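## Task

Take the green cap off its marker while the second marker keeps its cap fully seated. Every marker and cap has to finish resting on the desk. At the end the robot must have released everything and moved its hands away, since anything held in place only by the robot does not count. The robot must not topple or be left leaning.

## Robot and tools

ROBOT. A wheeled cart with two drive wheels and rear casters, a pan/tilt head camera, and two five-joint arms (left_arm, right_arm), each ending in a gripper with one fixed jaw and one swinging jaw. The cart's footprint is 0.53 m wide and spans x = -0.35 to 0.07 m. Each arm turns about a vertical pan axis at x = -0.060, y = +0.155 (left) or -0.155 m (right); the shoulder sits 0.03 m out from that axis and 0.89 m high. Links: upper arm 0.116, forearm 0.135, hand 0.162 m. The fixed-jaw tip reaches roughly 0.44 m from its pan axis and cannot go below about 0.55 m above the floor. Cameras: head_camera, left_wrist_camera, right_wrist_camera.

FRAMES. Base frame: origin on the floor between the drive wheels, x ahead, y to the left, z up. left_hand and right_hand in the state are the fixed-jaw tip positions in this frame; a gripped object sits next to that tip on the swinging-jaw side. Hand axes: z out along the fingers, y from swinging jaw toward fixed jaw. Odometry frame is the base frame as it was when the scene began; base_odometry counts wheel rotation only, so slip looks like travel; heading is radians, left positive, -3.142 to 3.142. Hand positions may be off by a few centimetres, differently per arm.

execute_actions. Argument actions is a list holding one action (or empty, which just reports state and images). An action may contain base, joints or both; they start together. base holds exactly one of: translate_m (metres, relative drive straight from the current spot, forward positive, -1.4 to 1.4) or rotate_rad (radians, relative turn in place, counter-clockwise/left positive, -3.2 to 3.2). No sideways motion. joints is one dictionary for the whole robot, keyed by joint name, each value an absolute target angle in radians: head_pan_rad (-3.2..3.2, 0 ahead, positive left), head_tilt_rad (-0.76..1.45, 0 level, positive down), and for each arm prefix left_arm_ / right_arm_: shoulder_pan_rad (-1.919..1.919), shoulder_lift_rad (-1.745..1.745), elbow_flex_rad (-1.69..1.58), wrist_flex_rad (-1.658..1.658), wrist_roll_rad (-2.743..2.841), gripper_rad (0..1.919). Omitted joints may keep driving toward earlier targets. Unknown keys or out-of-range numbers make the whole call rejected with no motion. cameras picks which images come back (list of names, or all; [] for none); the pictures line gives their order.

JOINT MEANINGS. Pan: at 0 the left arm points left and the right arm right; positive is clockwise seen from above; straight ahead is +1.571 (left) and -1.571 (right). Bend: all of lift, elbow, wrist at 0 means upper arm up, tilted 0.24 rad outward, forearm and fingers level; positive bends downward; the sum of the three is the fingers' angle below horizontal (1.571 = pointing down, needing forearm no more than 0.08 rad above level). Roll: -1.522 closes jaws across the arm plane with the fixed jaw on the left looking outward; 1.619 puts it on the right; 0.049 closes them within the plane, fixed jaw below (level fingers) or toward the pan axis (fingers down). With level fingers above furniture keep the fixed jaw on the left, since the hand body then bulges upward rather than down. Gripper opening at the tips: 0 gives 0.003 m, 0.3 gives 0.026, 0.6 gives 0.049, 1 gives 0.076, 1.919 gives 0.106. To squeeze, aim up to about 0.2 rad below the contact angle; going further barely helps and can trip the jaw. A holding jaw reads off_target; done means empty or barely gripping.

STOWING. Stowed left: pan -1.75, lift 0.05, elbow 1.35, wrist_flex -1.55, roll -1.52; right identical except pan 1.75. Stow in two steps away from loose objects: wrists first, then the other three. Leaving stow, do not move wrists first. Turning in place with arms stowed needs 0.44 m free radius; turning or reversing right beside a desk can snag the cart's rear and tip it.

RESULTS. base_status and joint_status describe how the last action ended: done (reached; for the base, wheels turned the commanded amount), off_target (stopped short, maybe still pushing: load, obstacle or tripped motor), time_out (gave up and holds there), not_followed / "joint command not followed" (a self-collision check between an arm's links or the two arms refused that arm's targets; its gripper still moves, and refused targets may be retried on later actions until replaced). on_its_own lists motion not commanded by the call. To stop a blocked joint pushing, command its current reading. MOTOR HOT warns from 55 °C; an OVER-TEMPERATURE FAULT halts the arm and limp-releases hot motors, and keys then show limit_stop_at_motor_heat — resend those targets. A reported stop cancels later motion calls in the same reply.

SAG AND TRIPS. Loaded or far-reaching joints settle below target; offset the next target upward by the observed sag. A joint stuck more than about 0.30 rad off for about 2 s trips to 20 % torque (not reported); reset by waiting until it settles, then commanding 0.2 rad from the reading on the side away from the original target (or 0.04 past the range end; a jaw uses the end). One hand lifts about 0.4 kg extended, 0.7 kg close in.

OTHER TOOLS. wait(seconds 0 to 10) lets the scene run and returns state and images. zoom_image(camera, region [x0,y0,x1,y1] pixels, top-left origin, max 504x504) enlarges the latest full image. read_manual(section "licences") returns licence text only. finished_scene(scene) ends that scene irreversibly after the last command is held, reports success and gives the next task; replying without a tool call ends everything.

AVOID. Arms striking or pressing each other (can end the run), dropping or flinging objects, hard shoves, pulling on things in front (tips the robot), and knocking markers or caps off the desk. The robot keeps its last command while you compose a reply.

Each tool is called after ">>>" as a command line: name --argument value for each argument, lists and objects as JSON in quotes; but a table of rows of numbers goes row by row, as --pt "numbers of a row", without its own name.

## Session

>>> execute_actions --actions '[{"joints":{"head_tilt_rad":0.4}}]'

Scene clock: 1.03 s.
base_odometry: x=+0.000 y=+0.000 heading=+0.000 (m, m, rad; odometry frame)
base_status: not commanded
joint_positions: head_pan_rad=+0.034 head_tilt_rad=+0.393 left_arm_shoulder_pan_rad=-1.744 left_arm_shoulder_lift_rad=+0.061 left_arm_elbow_flex_rad=+1.414 left_arm_wrist_flex_rad=-1.441 left_arm_wrist_roll_rad=-1.501 left_arm_gripper_rad=+1.920 right_arm_shoulder_pan_rad=+1.759 right_arm_shoulder_lift_rad=+0.063 right_arm_elbow_flex_rad=+1.419 right_arm_wrist_flex_rad=-1.592 right_arm_wrist_roll_rad=-1.493 right_arm_gripper_rad=+1.920
joint_status: all done
left_hand: x=-0.2988 y=+0.1055 z=+0.8651 quat_wxyz=(-0.053, -0.716, -0.070, +0.693) (m; base frame)
right_hand: x=-0.2993 y=-0.1172 z=+0.8879 quat_wxyz=(-0.081, +0.665, -0.053, -0.741) (m; base frame)
pictures: head_camera, left_wrist_camera, right_wrist_camera
Images, in order (width x height): head_camera 644x476, left_wrist_camera 644x476, right_wrist_camera 644x476.

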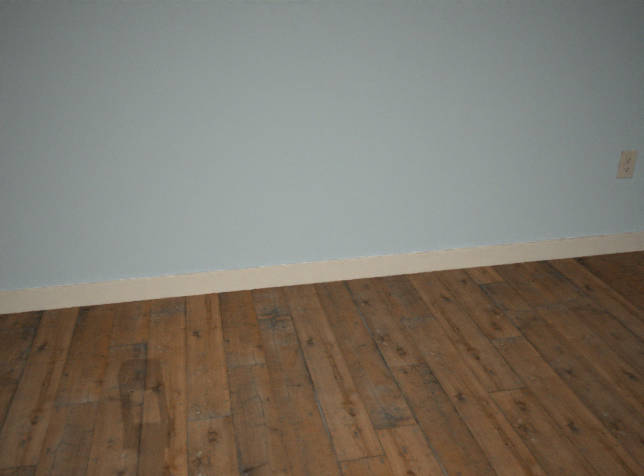

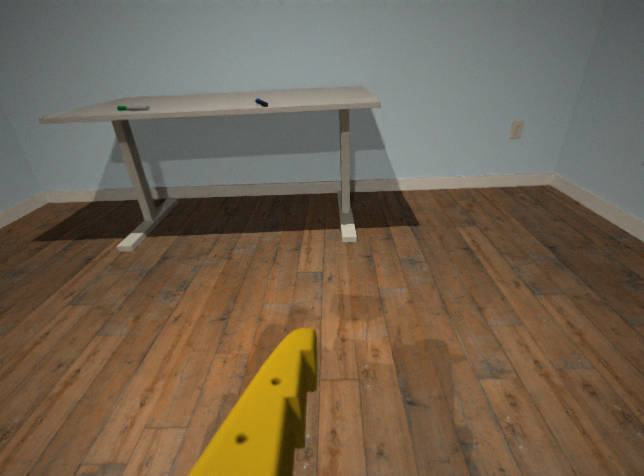

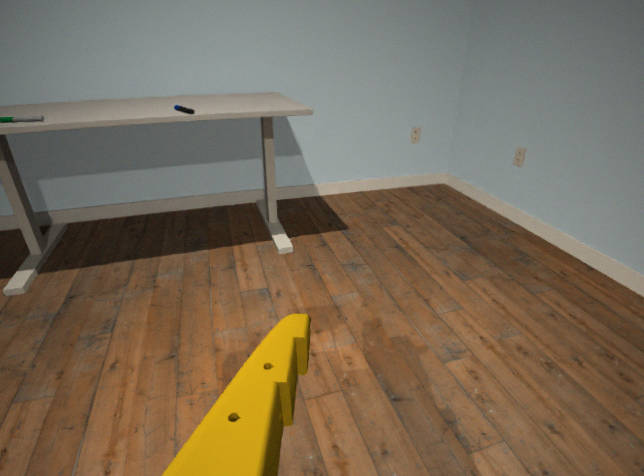

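>>> execute_actions --actions '[{"joints":{"head_pan_rad":-2.8,"head_tilt_rad":0.3}}]' --cameras '["head_camera"]'

Scene clock: 3.87 s.
base_odometry: x=+0.000 y=+0.000 heading=+0.000 (m, m, rad; odometry frame)
base_status: not commanded
joint_positions: head_pan_rad=-2.790 head_tilt_rad=+0.313 left_arm_shoulder_pan_rad=-1.744 left_arm_shoulder_lift_rad=+0.061 left_arm_elbow_flex_rad=+1.414 left_arm_wrist_flex_rad=-1.441 left_arm_wrist_roll_rad=-1.501 left_arm_gripper_rad=+1.920 right_arm_shoulder_pan_rad=+1.759 right_arm_shoulder_lift_rad=+0.063 right_arm_elbow_flex_rad=+1.419 right_arm_wrist_flex_rad=-1.592 right_arm_wrist_roll_rad=-1.493 right_arm_gripper_rad=+1.920
joint_status: all done
left_hand: x=-0.2988 y=+0.1055 z=+0.8651 quat_wxyz=(-0.053, -0.716, -0.070, +0.693) (m; base frame)
right_hand: x=-0.2993 y=-0.1172 z=+0.8879 quat_wxyz=(-0.081, +0.665, -0.053, -0.741) (m; base frame)
pictures: head_camera
Images, in order (width x height): head_camera 644x476.

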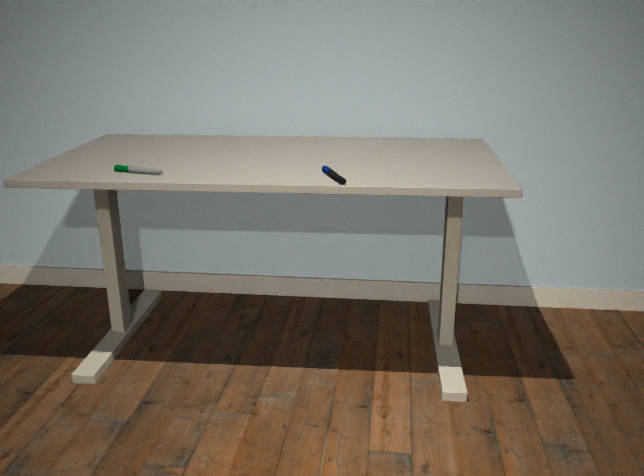

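>>> execute_actions --actions '[{"base":{"rotate_rad":-2.33},"joints":{"head_pan_rad":-0.5,"head_tilt_rad":0.5}}]' --cameras '[]'

>>> execute_actions --actions '[{"base":{"translate_m":1.4},"joints":{"left_arm_shoulder_pan_rad":0,"right_arm_shoulder_pan_rad":0,"left_arm_shoulder_lift_rad":0,"right_arm_shoulder_lift_rad":0,"left_arm_elbow_flex_rad":0.3,"right_arm_elbow_flex_rad":0.3}}]' --cameras '[]'

>>> execute_actions --actions '[{"base":{"rotate_rad":-0.57},"joints":{"head_pan_rad":0,"head_tilt_rad":0.5,"left_arm_wrist_flex_rad":0.8,"right_arm_wrist_flex_rad":0.8,"left_arm_wrist_roll_rad":0.35,"right_arm_wrist_roll_rad":2.84,"left_arm_gripper_rad":0.8,"right_arm_gripper_rad":0.8}}]' --cameras '["head_camera"]'

Scene clock: 8.47 s.
base_odometry: x=-0.001 y=+0.000 heading=-2.329 (m, m, rad; odometry frame)
base_status: done
joint_positions: head_pan_rad=-0.510 head_tilt_rad=+0.494 left_arm_shoulder_pan_rad=-1.744 left_arm_shoulder_lift_rad=+0.061 left_arm_elbow_flex_rad=+1.414 left_arm_wrist_flex_rad=-1.441 left_arm_wrist_roll_rad=-1.501 left_arm_gripper_rad=+1.920 right_arm_shoulder_pan_rad=+1.759 right_arm_shoulder_lift_rad=+0.063 right_arm_elbow_flex_rad=+1.419 right_arm_wrist_flex_rad=-1.592 right_arm_wrist_roll_rad=-1.493 right_arm_gripper_rad=+1.920
joint_status: all done
left_hand: x=-0.2988 y=+0.1055 z=+0.8651 quat_wxyz=(-0.053, -0.716, -0.070, +0.693) (m; base frame)
right_hand: x=-0.2993 y=-0.1172 z=+0.8879 quat_wxyz=(-0.081, +0.665, -0.053, -0.741) (m; base frame)
pictures: none
No camera images: the call's "cameras" was empty. Leave "cameras" out to get every camera's image.

Scene clock: 16.23 s.
base_odometry: x=-0.964 y=-1.016 heading=-2.327 (m, m, rad; odometry frame)
base_status: done
joint_positions: head_pan_rad=-0.510 head_tilt_rad=+0.494 left_arm_shoulder_pan_rad=-0.004 left_arm_shoulder_lift_rad=+0.035 left_arm_elbow_flex_rad=+0.331 left_arm_wrist_flex_rad=-1.441 left_arm_wrist_roll_rad=-1.501 left_arm_gripper_rad=+1.920 right_arm_shoulder_pan_rad=+0.009 right_arm_shoulder_lift_rad=+0.032 right_arm_elbow_flex_rad=+0.334 right_arm_wrist_flex_rad=-1.592 right_arm_wrist_roll_rad=-1.493 right_arm_gripper_rad=+1.920
joint_status: all done
left_hand: x=-0.0688 y=+0.4218 z=+1.1032 quat_wxyz=(+0.691, -0.175, +0.171, +0.680) (m; base frame)
right_hand: x=-0.0545 y=-0.3996 z=+1.1130 quat_wxyz=(+0.683, +0.120, +0.123, -0.710) (m; base frame)
pictures: none
No camera images: the call's "cameras" was empty. Leave "cameras" out to get every camera's image.

Scene clock: 20.33 s.
base_odometry: x=-0.963 y=-1.016 heading=-2.896 (m, m, rad; odometry frame)
base_status: done
joint_positions: head_pan_rad=-0.010 head_tilt_rad=+0.494 left_arm_shoulder_pan_rad=-0.004 left_arm_shoulder_lift_rad=+0.035 left_arm_elbow_flex_rad=+0.331 left_arm_wrist_flex_rad=+0.797 left_arm_wrist_roll_rad=+0.344 left_arm_gripper_rad=+0.811 right_arm_shoulder_pan_rad=+0.008 right_arm_shoulder_lift_rad=+0.032 right_arm_elbow_flex_rad=+0.334 right_arm_wrist_flex_rad=+0.797 right_arm_wrist_roll_rad=+2.830 right_arm_gripper_rad=+0.809
joint_status: all done
left_hand: x=-0.0583 y=+0.4020 z=+0.8119 quat_wxyz=(+0.201, -0.968, -0.146, -0.029) (m; base frame)
right_hand: x=-0.0647 y=-0.4153 z=+0.8177 quat_wxyz=(-0.199, -0.963, +0.179, -0.036) (m; base frame)
pictures: head_camera
Images, in order (width x height): head_camera 644x476.

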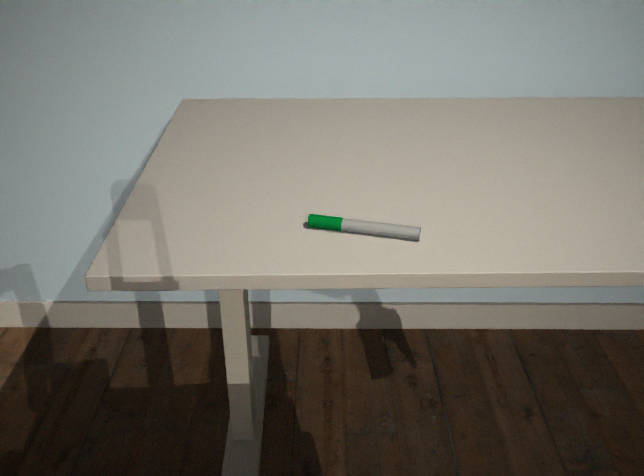

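>>> execute_actions --actions '[{"base":{"rotate_rad":-0.11}}]' --cameras '[]'

>>> execute_actions --actions '[{"base":{"translate_m":0.5},"joints":{"left_arm_shoulder_pan_rad":1.85,"right_arm_shoulder_pan_rad":-1.85,"left_arm_wrist_roll_rad":0.13,"right_arm_wrist_roll_rad":2.61}}]' --cameras '[]'

>>> execute_actions --actions '[{"base":{"rotate_rad":0.11},"joints":{"head_tilt_rad":0.9}}]' --cameras '["head_camera"]'

Scene clock: 22.90 s.
base_odometry: x=-0.963 y=-1.016 heading=-3.009 (m, m, rad; odometry frame)
base_status: done
joint_positions: head_pan_rad=-0.010 head_tilt_rad=+0.494 left_arm_shoulder_pan_rad=-0.003 left_arm_shoulder_lift_rad=+0.035 left_arm_elbow_flex_rad=+0.331 left_arm_wrist_flex_rad=+0.797 left_arm_wrist_roll_rad=+0.344 left_arm_gripper_rad=+0.811 right_arm_shoulder_pan_rad=+0.008 right_arm_shoulder_lift_rad=+0.032 right_arm_elbow_flex_rad=+0.334 right_arm_wrist_flex_rad=+0.797 right_arm_wrist_roll_rad=+2.830 right_arm_gripper_rad=+0.809
joint_status: not commanded
left_hand: x=-0.0580 y=+0.4020 z=+0.8119 quat_wxyz=(+0.201, -0.968, -0.145, -0.030) (m; base frame)
right_hand: x=-0.0647 y=-0.4153 z=+0.8177 quat_wxyz=(-0.199, -0.963, +0.179, -0.036) (m; base frame)
pictures: none
No camera images: the call's "cameras" was empty. Leave "cameras" out to get every camera's image.

Scene clock: 26.23 s.
base_odometry: x=-1.459 y=-1.081 heading=-3.010 (m, m, rad; odometry frame)
base_status: done
joint_positions: head_pan_rad=-0.010 head_tilt_rad=+0.494 left_arm_shoulder_pan_rad=+1.843 left_arm_shoulder_lift_rad=+0.035 left_arm_elbow_flex_rad=+0.331 left_arm_wrist_flex_rad=+0.797 left_arm_wrist_roll_rad=+0.135 left_arm_gripper_rad=+0.811 right_arm_shoulder_pan_rad=-1.839 right_arm_shoulder_lift_rad=+0.032 right_arm_elbow_flex_rad=+0.334 right_arm_wrist_flex_rad=+0.797 right_arm_wrist_roll_rad=+2.620 right_arm_gripper_rad=+0.809
joint_status: all done
left_hand: x=+0.1773 y=+0.0877 z=+0.8117 quat_wxyz=(+0.115, -0.625, +0.753, -0.167) (m; base frame)
right_hand: x=+0.1915 y=-0.0902 z=+0.8175 quat_wxyz=(-0.072, -0.789, -0.580, -0.189) (m; base frame)
pictures: none
No camera images: the call's "cameras" was empty. Leave "cameras" out to get every camera's image.

Scene clock: 27.27 s.
base_odometry: x=-1.459 y=-1.081 heading=-2.899 (m, m, rad; odometry frame)
base_status: done
joint_positions: head_pan_rad=-0.010 head_tilt_rad=+0.895 left_arm_shoulder_pan_rad=+1.843 left_arm_shoulder_lift_rad=+0.035 left_arm_elbow_flex_rad=+0.331 left_arm_wrist_flex_rad=+0.797 left_arm_wrist_roll_rad=+0.135 left_arm_gripper_rad=+0.811 right_arm_shoulder_pan_rad=-1.839 right_arm_shoulder_lift_rad=+0.032 right_arm_elbow_flex_rad=+0.334 right_arm_wrist_flex_rad=+0.797 right_arm_wrist_roll_rad=+2.620 right_arm_gripper_rad=+0.809
joint_status: all done
left_hand: x=+0.1773 y=+0.0877 z=+0.8117 quat_wxyz=(+0.115, -0.625, +0.753, -0.167) (m; base frame)
right_hand: x=+0.1915 y=-0.0902 z=+0.8175 quat_wxyz=(-0.072, -0.789, -0.580, -0.189) (m; base frame)
pictures: head_camera
Images, in order (width x height): head_camera 644x476.

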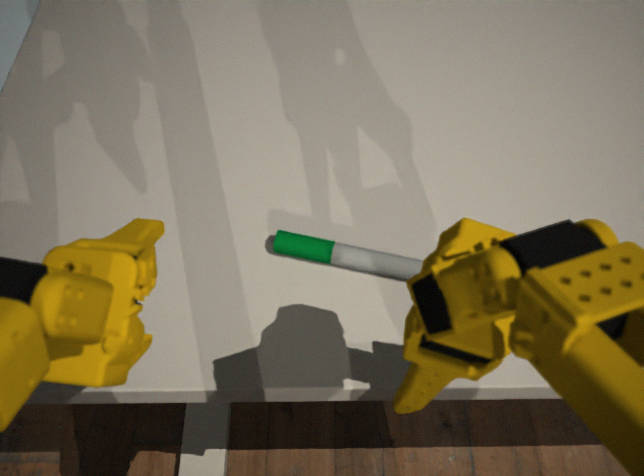

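>>> execute_actions --actions '[{"base":{"rotate_rad":0.3}}]' --cameras '[]'

>>> execute_actions --actions '[{"base":{"translate_m":-0.17}}]' --cameras '[]'

>>> execute_actions --actions '[{"base":{"rotate_rad":-0.3}}]' --cameras '[]'

>>> execute_actions --actions '[{"base":{"translate_m":0.22},"joints":{"left_arm_shoulder_pan_rad":1.91,"right_arm_shoulder_pan_rad":-1.896,"left_arm_shoulder_lift_rad":0.8,"left_arm_elbow_flex_rad":-0.658,"left_arm_wrist_flex_rad":1.2,"right_arm_shoulder_lift_rad":0.8,"right_arm_elbow_flex_rad":-0.71,"right_arm_wrist_flex_rad":1.15}}]'

Scene clock: 29.00 s.
base_odometry: x=-1.459 y=-1.081 heading=-2.600 (m, m, rad; odometry frame)
base_status: done
joint_positions: head_pan_rad=-0.010 head_tilt_rad=+0.895 left_arm_shoulder_pan_rad=+1.843 left_arm_shoulder_lift_rad=+0.035 left_arm_elbow_flex_rad=+0.331 left_arm_wrist_flex_rad=+0.797 left_arm_wrist_roll_rad=+0.135 left_arm_gripper_rad=+0.811 right_arm_shoulder_pan_rad=-1.839 right_arm_shoulder_lift_rad=+0.032 right_arm_elbow_flex_rad=+0.334 right_arm_wrist_flex_rad=+0.797 right_arm_wrist_roll_rad=+2.620 right_arm_gripper_rad=+0.809
joint_status: not commanded
left_hand: x=+0.1773 y=+0.0877 z=+0.8117 quat_wxyz=(+0.115, -0.625, +0.753, -0.167) (m; base frame)
right_hand: x=+0.1915 y=-0.0902 z=+0.8175 quat_wxyz=(-0.072, -0.789, -0.580, -0.189) (m; base frame)
pictures: none
No camera images: the call's "cameras" was empty. Leave "cameras" out to get every camera's image.

Scene clock: 30.63 s.
base_odometry: x=-1.313 y=-0.993 heading=-2.597 (m, m, rad; odometry frame)
base_status: done
joint_positions: head_pan_rad=-0.010 head_tilt_rad=+0.895 left_arm_shoulder_pan_rad=+1.843 left_arm_shoulder_lift_rad=+0.035 left_arm_elbow_flex_rad=+0.331 left_arm_wrist_flex_rad=+0.797 left_arm_wrist_roll_rad=+0.135 left_arm_gripper_rad=+0.811 right_arm_shoulder_pan_rad=-1.839 right_arm_shoulder_lift_rad=+0.032 right_arm_elbow_flex_rad=+0.333 right_arm_wrist_flex_rad=+0.797 right_arm_wrist_roll_rad=+2.620 right_arm_gripper_rad=+0.809
joint_status: not commanded
left_hand: x=+0.1773 y=+0.0877 z=+0.8117 quat_wxyz=(+0.115, -0.625, +0.753, -0.167) (m; base frame)
right_hand: x=+0.1918 y=-0.0901 z=+0.8178 quat_wxyz=(-0.073, -0.789, -0.580, -0.190) (m; base frame)
pictures: none
No camera images: the call's "cameras" was empty. Leave "cameras" out to get every camera's image.

Scene clock: 31.70 s.
base_odometry: x=-1.313 y=-0.992 heading=-2.896 (m, m, rad; odometry frame)
base_status: done
joint_positions: head_pan_rad=-0.010 head_tilt_rad=+0.895 left_arm_shoulder_pan_rad=+1.843 left_arm_shoulder_lift_rad=+0.035 left_arm_elbow_flex_rad=+0.331 left_arm_wrist_flex_rad=+0.797 left_arm_wrist_roll_rad=+0.135 left_arm_gripper_rad=+0.811 right_arm_shoulder_pan_rad=-1.839 right_arm_shoulder_lift_rad=+0.032 right_arm_elbow_flex_rad=+0.333 right_arm_wrist_flex_rad=+0.797 right_arm_wrist_roll_rad=+2.620 right_arm_gripper_rad=+0.809
joint_status: not commanded
left_hand: x=+0.1773 y=+0.0877 z=+0.8117 quat_wxyz=(+0.115, -0.625, +0.753, -0.167) (m; base frame)
right_hand: x=+0.1918 y=-0.0901 z=+0.8178 quat_wxyz=(-0.073, -0.789, -0.580, -0.190) (m; base frame)
pictures: none
No camera images: the call's "cameras" was empty. Leave "cameras" out to get every camera's image.

Scene clock: 33.63 s.
base_odometry: x=-1.526 y=-1.045 heading=-2.898 (m, m, rad; odometry frame)
base_status: done
joint_positions: head_pan_rad=-0.010 head_tilt_rad=+0.895 left_arm_shoulder_pan_rad=+1.904 left_arm_shoulder_lift_rad=+0.817 left_arm_elbow_flex_rad=-0.627 left_arm_wrist_flex_rad=+1.195 left_arm_wrist_roll_rad=+0.135 left_arm_gripper_rad=+0.811 right_arm_shoulder_pan_rad=-1.887 right_arm_shoulder_lift_rad=+0.822 right_arm_elbow_flex_rad=-0.675 right_arm_wrist_flex_rad=+1.145 right_arm_wrist_roll_rad=+2.620 right_arm_gripper_rad=+0.809
joint_status: all done
left_hand: x=+0.2109 y=+0.0601 z=+0.7710 quat_wxyz=(+0.050, -0.612, +0.785, -0.078) (m; base frame)
right_hand: x=+0.2425 y=-0.0606 z=+0.7831 quat_wxyz=(-0.047, -0.783, -0.606, -0.131) (m; base frame)
pictures: head_camera, left_wrist_camera, right_wrist_camera
Images, in order (width x height): head_camera 644x476, left_wrist_camera 644x476, right_wrist_camera 644x476.

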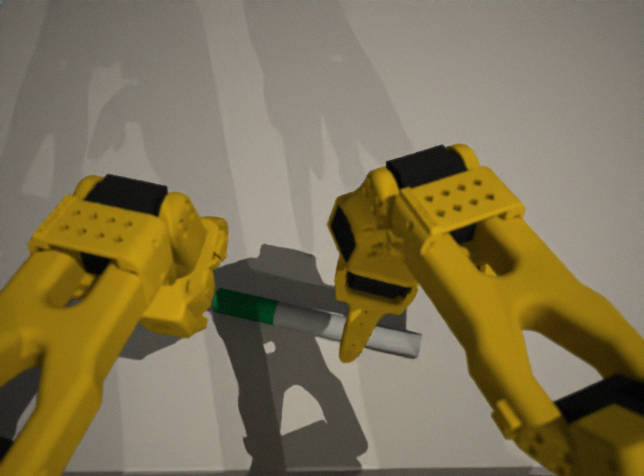

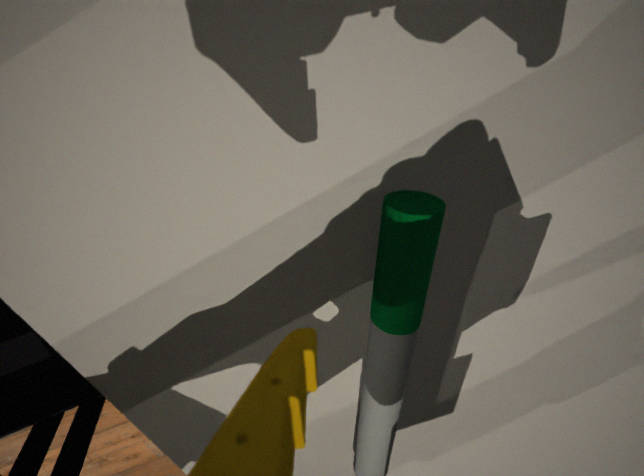

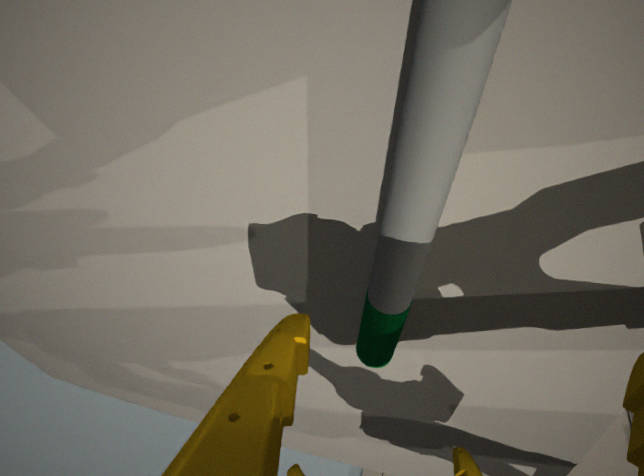

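>>> execute_actions --actions '[{"joints":{"left_arm_shoulder_lift_rad":0.98,"left_arm_elbow_flex_rad":-0.7,"left_arm_wrist_flex_rad":0.98,"right_arm_shoulder_lift_rad":0.93,"right_arm_wrist_flex_rad":1.03}}]'

Scene clock: 34.80 s.
base_odometry: x=-1.526 y=-1.045 heading=-2.898 (m, m, rad; odometry frame)
base_status: not commanded
joint_positions: head_pan_rad=-0.010 head_tilt_rad=+0.895 left_arm_shoulder_pan_rad=+1.904 left_arm_shoulder_lift_rad=+1.000 left_arm_elbow_flex_rad=-0.670 left_arm_wrist_flex_rad=+0.989 left_arm_wrist_roll_rad=+0.135 left_arm_gripper_rad=+0.811 right_arm_shoulder_pan_rad=-1.887 right_arm_shoulder_lift_rad=+0.954 right_arm_elbow_flex_rad=-0.676 right_arm_wrist_flex_rad=+1.039 right_arm_wrist_roll_rad=+2.620 right_arm_gripper_rad=+0.809
joint_status: all done
left_hand: x=+0.2250 y=+0.0552 z=+0.7351 quat_wxyz=(+0.068, -0.610, +0.782, -0.105) (m; base frame)
right_hand: x=+0.2422 y=-0.0606 z=+0.7507 quat_wxyz=(-0.043, -0.785, -0.607, -0.120) (m; base frame)
pictures: head_camera, left_wrist_camera, right_wrist_camera
Images, in order (width x height): head_camera 644x476, left_wrist_camera 644x476, right_wrist_camera 644x476.

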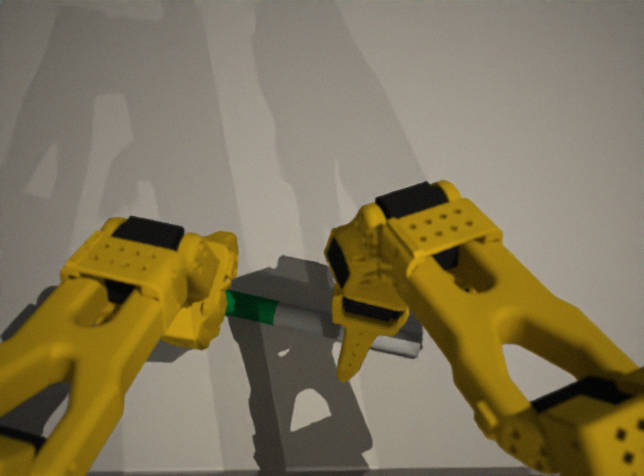

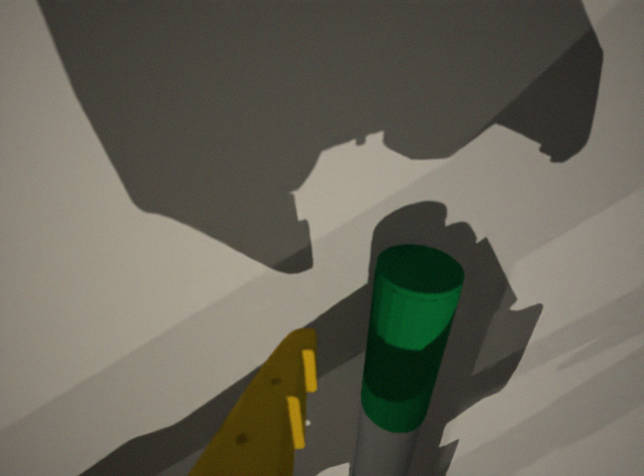

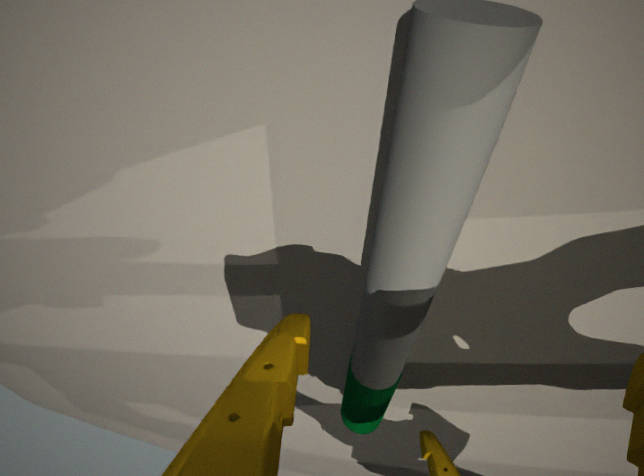

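>>> execute_actions --actions '[{"joints":{"left_arm_shoulder_lift_rad":1.06,"left_arm_elbow_flex_rad":-0.74,"left_arm_wrist_flex_rad":0.9,"right_arm_shoulder_lift_rad":1.0,"right_arm_elbow_flex_rad":-0.72,"right_arm_wrist_flex_rad":1.04,"right_arm_gripper_rad":0.6,"left_arm_gripper_rad":0.6}}]'

Scene clock: 36.03 s.
base_odometry: x=-1.526 y=-1.045 heading=-2.898 (m, m, rad; odometry frame)
base_status: not commanded
joint_positions: head_pan_rad=-0.010 head_tilt_rad=+0.895 left_arm_shoulder_pan_rad=+1.904 left_arm_shoulder_lift_rad=+1.079 left_arm_elbow_flex_rad=-0.708 left_arm_wrist_flex_rad=+0.911 left_arm_wrist_roll_rad=+0.135 left_arm_gripper_rad=+0.611 right_arm_shoulder_pan_rad=-1.887 right_arm_shoulder_lift_rad=+1.023 right_arm_elbow_flex_rad=-0.687 right_arm_wrist_flex_rad=+1.039 right_arm_wrist_roll_rad=+2.620 right_arm_gripper_rad=+0.609
joint_status: all done
left_hand: x=+0.2313 y=+0.0530 z=+0.7222 quat_wxyz=(+0.078, -0.608, +0.780, -0.121) (m; base frame)
right_hand: x=+0.2341 y=-0.0633 z=+0.7331 quat_wxyz=(-0.033, -0.787, -0.609, -0.092) (m; base frame)
pictures: head_camera, left_wrist_camera, right_wrist_camera
Images, in order (width x height): head_camera 644x476, left_wrist_camera 644x476, right_wrist_camera 644x476.

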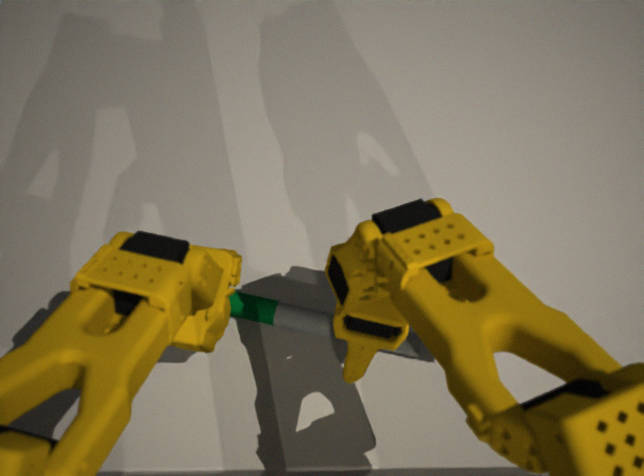

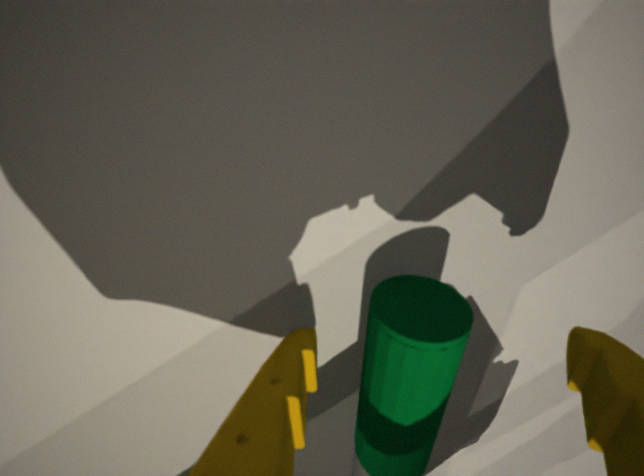

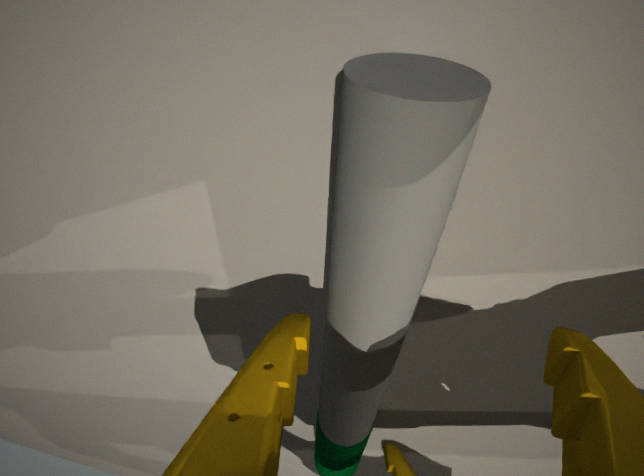

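>>> execute_actions --actions '[{"joints":{"left_arm_shoulder_lift_rad":1.12,"left_arm_elbow_flex_rad":-0.78,"left_arm_wrist_flex_rad":0.87,"right_arm_shoulder_lift_rad":1.04,"right_arm_wrist_flex_rad":1.0}}]'

Scene clock: 36.90 s.
base_odometry: x=-1.526 y=-1.045 heading=-2.898 (m, m, rad; odometry frame)
base_status: not commanded
joint_positions: head_pan_rad=-0.010 head_tilt_rad=+0.895 left_arm_shoulder_pan_rad=+1.904 left_arm_shoulder_lift_rad=+1.122 left_arm_elbow_flex_rad=-0.762 left_arm_wrist_flex_rad=+0.877 left_arm_wrist_roll_rad=+0.135 left_arm_gripper_rad=+0.611 right_arm_shoulder_pan_rad=-1.887 right_arm_shoulder_lift_rad=+1.060 right_arm_elbow_flex_rad=-0.690 right_arm_wrist_flex_rad=+1.008 right_arm_wrist_roll_rad=+2.620 right_arm_gripper_rad=+0.609
joint_status: all done
left_hand: x=+0.2393 y=+0.0502 z=+0.7205 quat_wxyz=(+0.090, -0.606, +0.778, -0.139) (m; base frame)
right_hand: x=+0.2335 y=-0.0635 z=+0.7245 quat_wxyz=(-0.032, -0.787, -0.609, -0.091) (m; base frame)
pictures: head_camera, left_wrist_camera, right_wrist_camera
Images, in order (width x height): head_camera 644x476, left_wrist_camera 644x476, right_wrist_camera 644x476.

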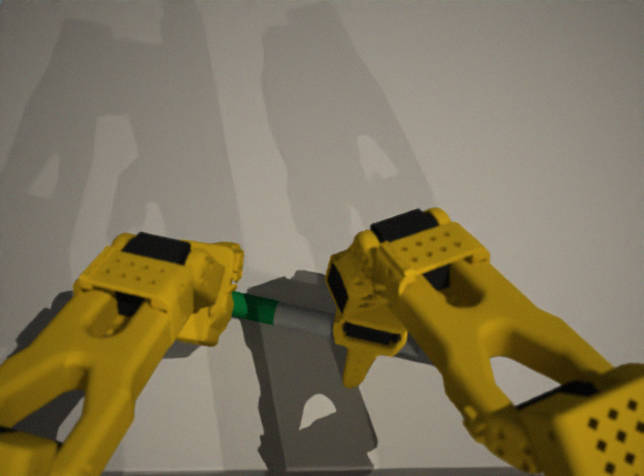

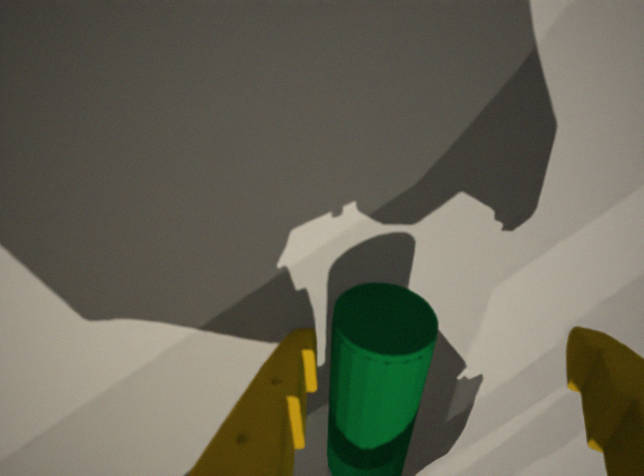

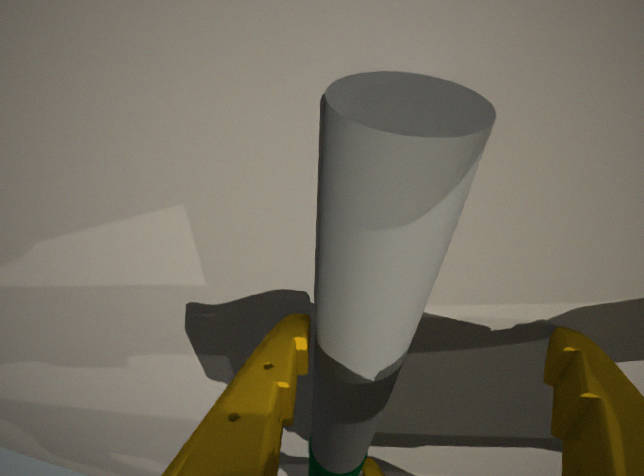

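>>> execute_actions --actions '[{"joints":{"left_arm_gripper_rad":0.03,"right_arm_gripper_rad":0.02}}]'

>>> execute_actions --actions '[{"joints":{"left_arm_shoulder_pan_rad":1.72}}]'

Scene clock: 38.03 s.
base_odometry: x=-1.526 y=-1.045 heading=-2.898 (m, m, rad; odometry frame)
base_status: not commanded
joint_positions: head_pan_rad=-0.010 head_tilt_rad=+0.895 left_arm_shoulder_pan_rad=+1.904 left_arm_shoulder_lift_rad=+1.124 left_arm_elbow_flex_rad=-0.762 left_arm_wrist_flex_rad=+0.875 left_arm_wrist_roll_rad=+0.135 left_arm_gripper_rad=+0.216 right_arm_shoulder_pan_rad=-1.887 right_arm_shoulder_lift_rad=+1.063 right_arm_elbow_flex_rad=-0.693 right_arm_wrist_flex_rad=+1.007 right_arm_wrist_roll_rad=+2.620 right_arm_gripper_rad=+0.205
joint_status: left_arm_gripper_rad off_target (ended at +0.216, target +0.030); right_arm_gripper_rad off_target (ended at +0.205, target +0.020)
left_hand: x=+0.2393 y=+0.0502 z=+0.7202 quat_wxyz=(+0.090, -0.606, +0.778, -0.139) (m; base frame)
right_hand: x=+0.2338 y=-0.0634 z=+0.7242 quat_wxyz=(-0.033, -0.787, -0.609, -0.092) (m; base frame)
pictures: head_camera, left_wrist_camera, right_wrist_camera
Images, in order (width x height): head_camera 644x476, left_wrist_camera 644x476, right_wrist_camera 644x476.

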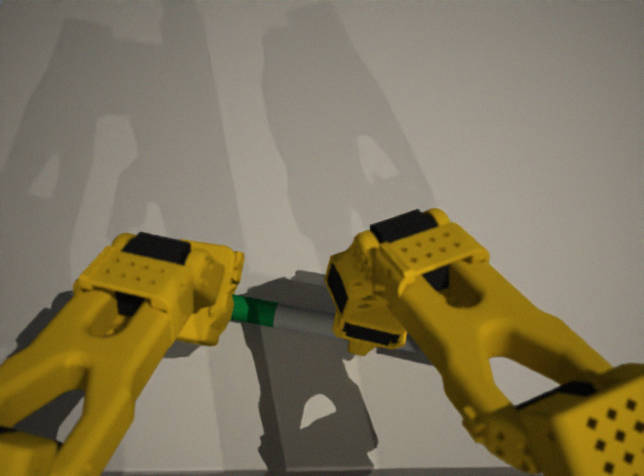

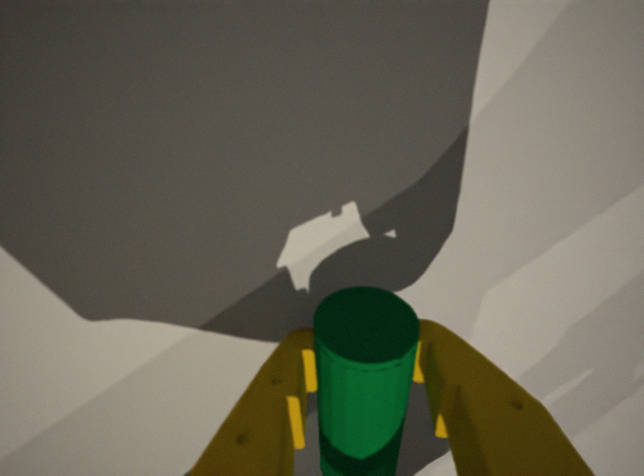

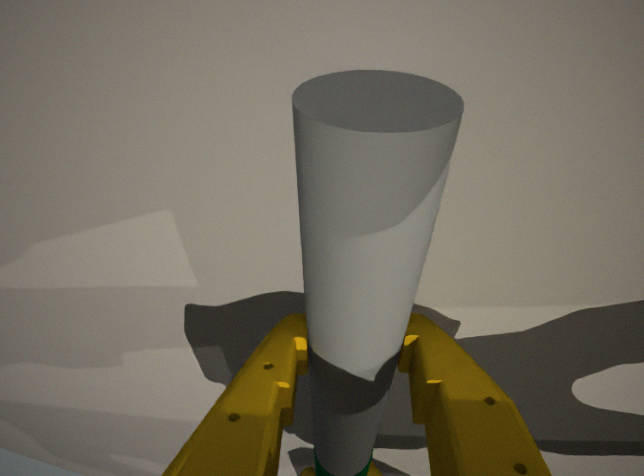

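Scene clock: 38.90 s.
base_odometry: x=-1.526 y=-1.045 heading=-2.898 (m, m, rad; odometry frame)
base_status: not commanded
joint_positions: head_pan_rad=-0.010 head_tilt_rad=+0.895 left_arm_shoulder_pan_rad=+1.729 left_arm_shoulder_lift_rad=+1.124 left_arm_elbow_flex_rad=-0.763 left_arm_wrist_flex_rad=+0.875 left_arm_wrist_roll_rad=+0.134 left_arm_gripper_rad=+0.216 right_arm_shoulder_pan_rad=-1.902 right_arm_shoulder_lift_rad=+1.066 right_arm_elbow_flex_rad=-0.712 right_arm_wrist_flex_rad=+0.996 right_arm_wrist_roll_rad=+2.615 right_arm_gripper_rad=+0.204
joint_status: all done
left_hand: x=+0.2532 y=+0.1039 z=+0.7204 quat_wxyz=(+0.103, -0.671, +0.722, -0.131) (m; base frame)
right_hand: x=+0.2369 y=-0.0574 z=+0.7269 quat_wxyz=(-0.036, -0.783, -0.612, -0.104) (m; base frame)
pictures: head_camera, left_wrist_camera, right_wrist_camera
Images, in order (width x height): head_camera 644x476, left_wrist_camera 644x476, right_wrist_camera 644x476.

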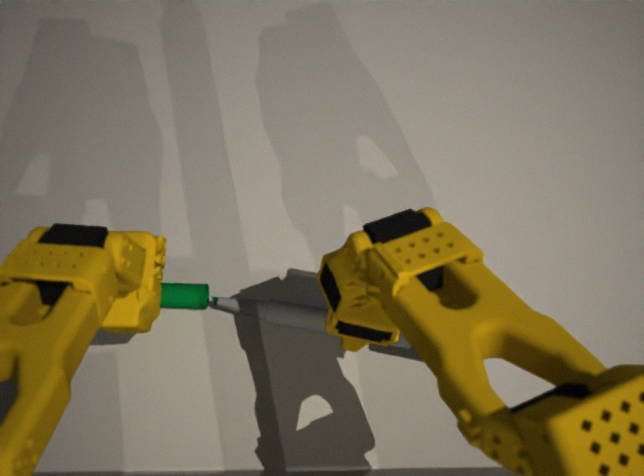

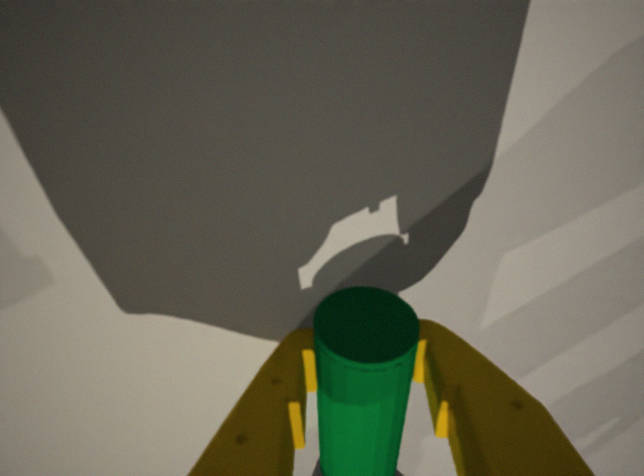

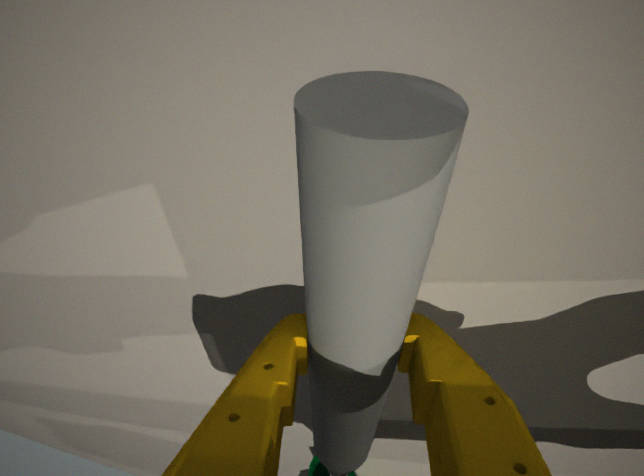

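Barely clear; pull a bit further, then release.

>>> execute_actions --actions '[{"joints":{"left_arm_shoulder_pan_rad":1.62}}]' --cameras '[]'

>>> execute_actions --actions '[{"joints":{"left_arm_gripper_rad":0.7,"right_arm_gripper_rad":0.6}}]' --cameras '[]'

>>> execute_actions --actions '[{"joints":{"left_arm_shoulder_lift_rad":0.5,"right_arm_shoulder_lift_rad":0.5}}]' --cameras '[]'

>>> execute_actions --actions '[{"base":{"translate_m":-0.4},"joints":{"left_arm_shoulder_pan_rad":1.3,"right_arm_shoulder_pan_rad":-1.3,"head_tilt_rad":0.5}}]' --cameras '["head_camera"]'

Scene clock: 40.13 s.
base_odometry: x=-1.526 y=-1.045 heading=-2.898 (m, m, rad; odometry frame)
base_status: not commanded
joint_positions: head_pan_rad=-0.010 head_tilt_rad=+0.895 left_arm_shoulder_pan_rad=+1.631 left_arm_shoulder_lift_rad=+1.124 left_arm_elbow_flex_rad=-0.763 left_arm_wrist_flex_rad=+0.875 left_arm_wrist_roll_rad=+0.134 left_arm_gripper_rad=+0.216 right_arm_shoulder_pan_rad=-1.902 right_arm_shoulder_lift_rad=+1.066 right_arm_elbow_flex_rad=-0.712 right_arm_wrist_flex_rad=+0.996 right_arm_wrist_roll_rad=+2.615 right_arm_gripper_rad=+0.204
joint_status: all done
left_hand: x=+0.2567 y=+0.1348 z=+0.7204 quat_wxyz=(+0.109, -0.706, +0.688, -0.126) (m; base frame)
right_hand: x=+0.2369 y=-0.0574 z=+0.7269 quat_wxyz=(-0.036, -0.783, -0.612, -0.104) (m; base frame)
pictures: none
No camera images: the call's "cameras" was empty. Leave "cameras" out to get every camera's image.

Scene clock: 41.00 s.
base_odometry: x=-1.526 y=-1.045 heading=-2.898 (m, m, rad; odometry frame)
base_status: not commanded
joint_positions: head_pan_rad=-0.010 head_tilt_rad=+0.895 left_arm_shoulder_pan_rad=+1.631 left_arm_shoulder_lift_rad=+1.124 left_arm_elbow_flex_rad=-0.763 left_arm_wrist_flex_rad=+0.875 left_arm_wrist_roll_rad=+0.134 left_arm_gripper_rad=+0.688 right_arm_shoulder_pan_rad=-1.902 right_arm_shoulder_lift_rad=+1.066 right_arm_elbow_flex_rad=-0.712 right_arm_wrist_flex_rad=+0.996 right_arm_wrist_roll_rad=+2.615 right_arm_gripper_rad=+0.590
joint_status: all done
left_hand: x=+0.2567 y=+0.1348 z=+0.7204 quat_wxyz=(+0.109, -0.706, +0.688, -0.126) (m; base frame)
right_hand: x=+0.2369 y=-0.0574 z=+0.7269 quat_wxyz=(-0.036, -0.783, -0.612, -0.104) (m; base frame)
pictures: none
No camera images: the call's "cameras" was empty. Leave "cameras" out to get every camera's image.

Scene clock: 42.17 s.
base_odometry: x=-1.526 y=-1.045 heading=-2.898 (m, m, rad; odometry frame)
base_status: not commanded
joint_positions: head_pan_rad=-0.010 head_tilt_rad=+0.895 left_arm_shoulder_pan_rad=+1.626 left_arm_shoulder_lift_rad=+0.559 left_arm_elbow_flex_rad=-0.763 left_arm_wrist_flex_rad=+0.875 left_arm_wrist_roll_rad=+0.134 left_arm_gripper_rad=+0.689 right_arm_shoulder_pan_rad=-1.902 right_arm_shoulder_lift_rad=+0.557 right_arm_elbow_flex_rad=-0.712 right_arm_wrist_flex_rad=+0.996 right_arm_wrist_roll_rad=+2.615 right_arm_gripper_rad=+0.591
joint_status: all done
left_hand: x=+0.3051 y=+0.1336 z=+0.9009 quat_wxyz=(+0.285, -0.646, +0.627, -0.328) (m; base frame)
right_hand: x=+0.2801 y=-0.0425 z=+0.8857 quat_wxyz=(-0.116, -0.736, -0.575, -0.337) (m; base frame)
pictures: none
No camera images: the call's "cameras" was empty. Leave "cameras" out to get every camera's image.

Scene clock: 44.93 s.
base_odometry: x=-1.138 y=-0.949 heading=-2.897 (m, m, rad; odometry frame)
base_status: done
joint_positions: head_pan_rad=-0.010 head_tilt_rad=+0.513 left_arm_shoulder_pan_rad=+1.307 left_arm_shoulder_lift_rad=+0.558 left_arm_elbow_flex_rad=-0.763 left_arm_wrist_flex_rad=+0.875 left_arm_wrist_roll_rad=+0.134 left_arm_gripper_rad=+0.689 right_arm_shoulder_pan_rad=-1.310 right_arm_shoulder_lift_rad=+0.557 right_arm_elbow_flex_rad=-0.712 right_arm_wrist_flex_rad=+0.998 right_arm_wrist_roll_rad=+2.615 right_arm_gripper_rad=+0.591
joint_status: all done
left_hand: x=+0.2934 y=+0.2492 z=+0.9014 quat_wxyz=(+0.334, -0.737, +0.517, -0.279) (m; base frame)
right_hand: x=+0.2848 y=-0.2514 z=+0.8855 quat_wxyz=(-0.209, -0.872, -0.336, -0.288) (m; base frame)
pictures: head_camera
Images, in order (width x height): head_camera 644x476.

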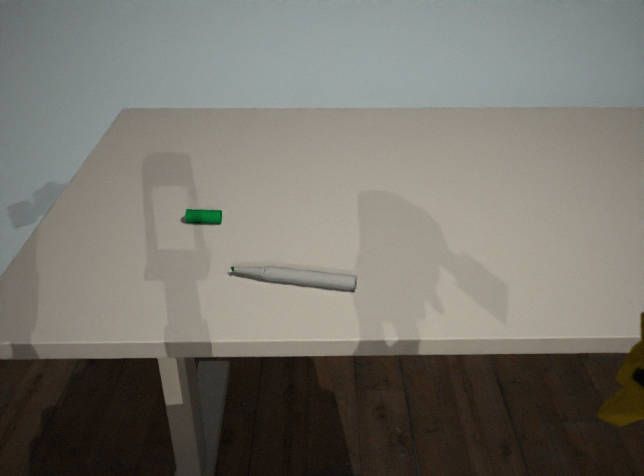

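>>> finished_scene --scene 2

The scene is finished: the task was done.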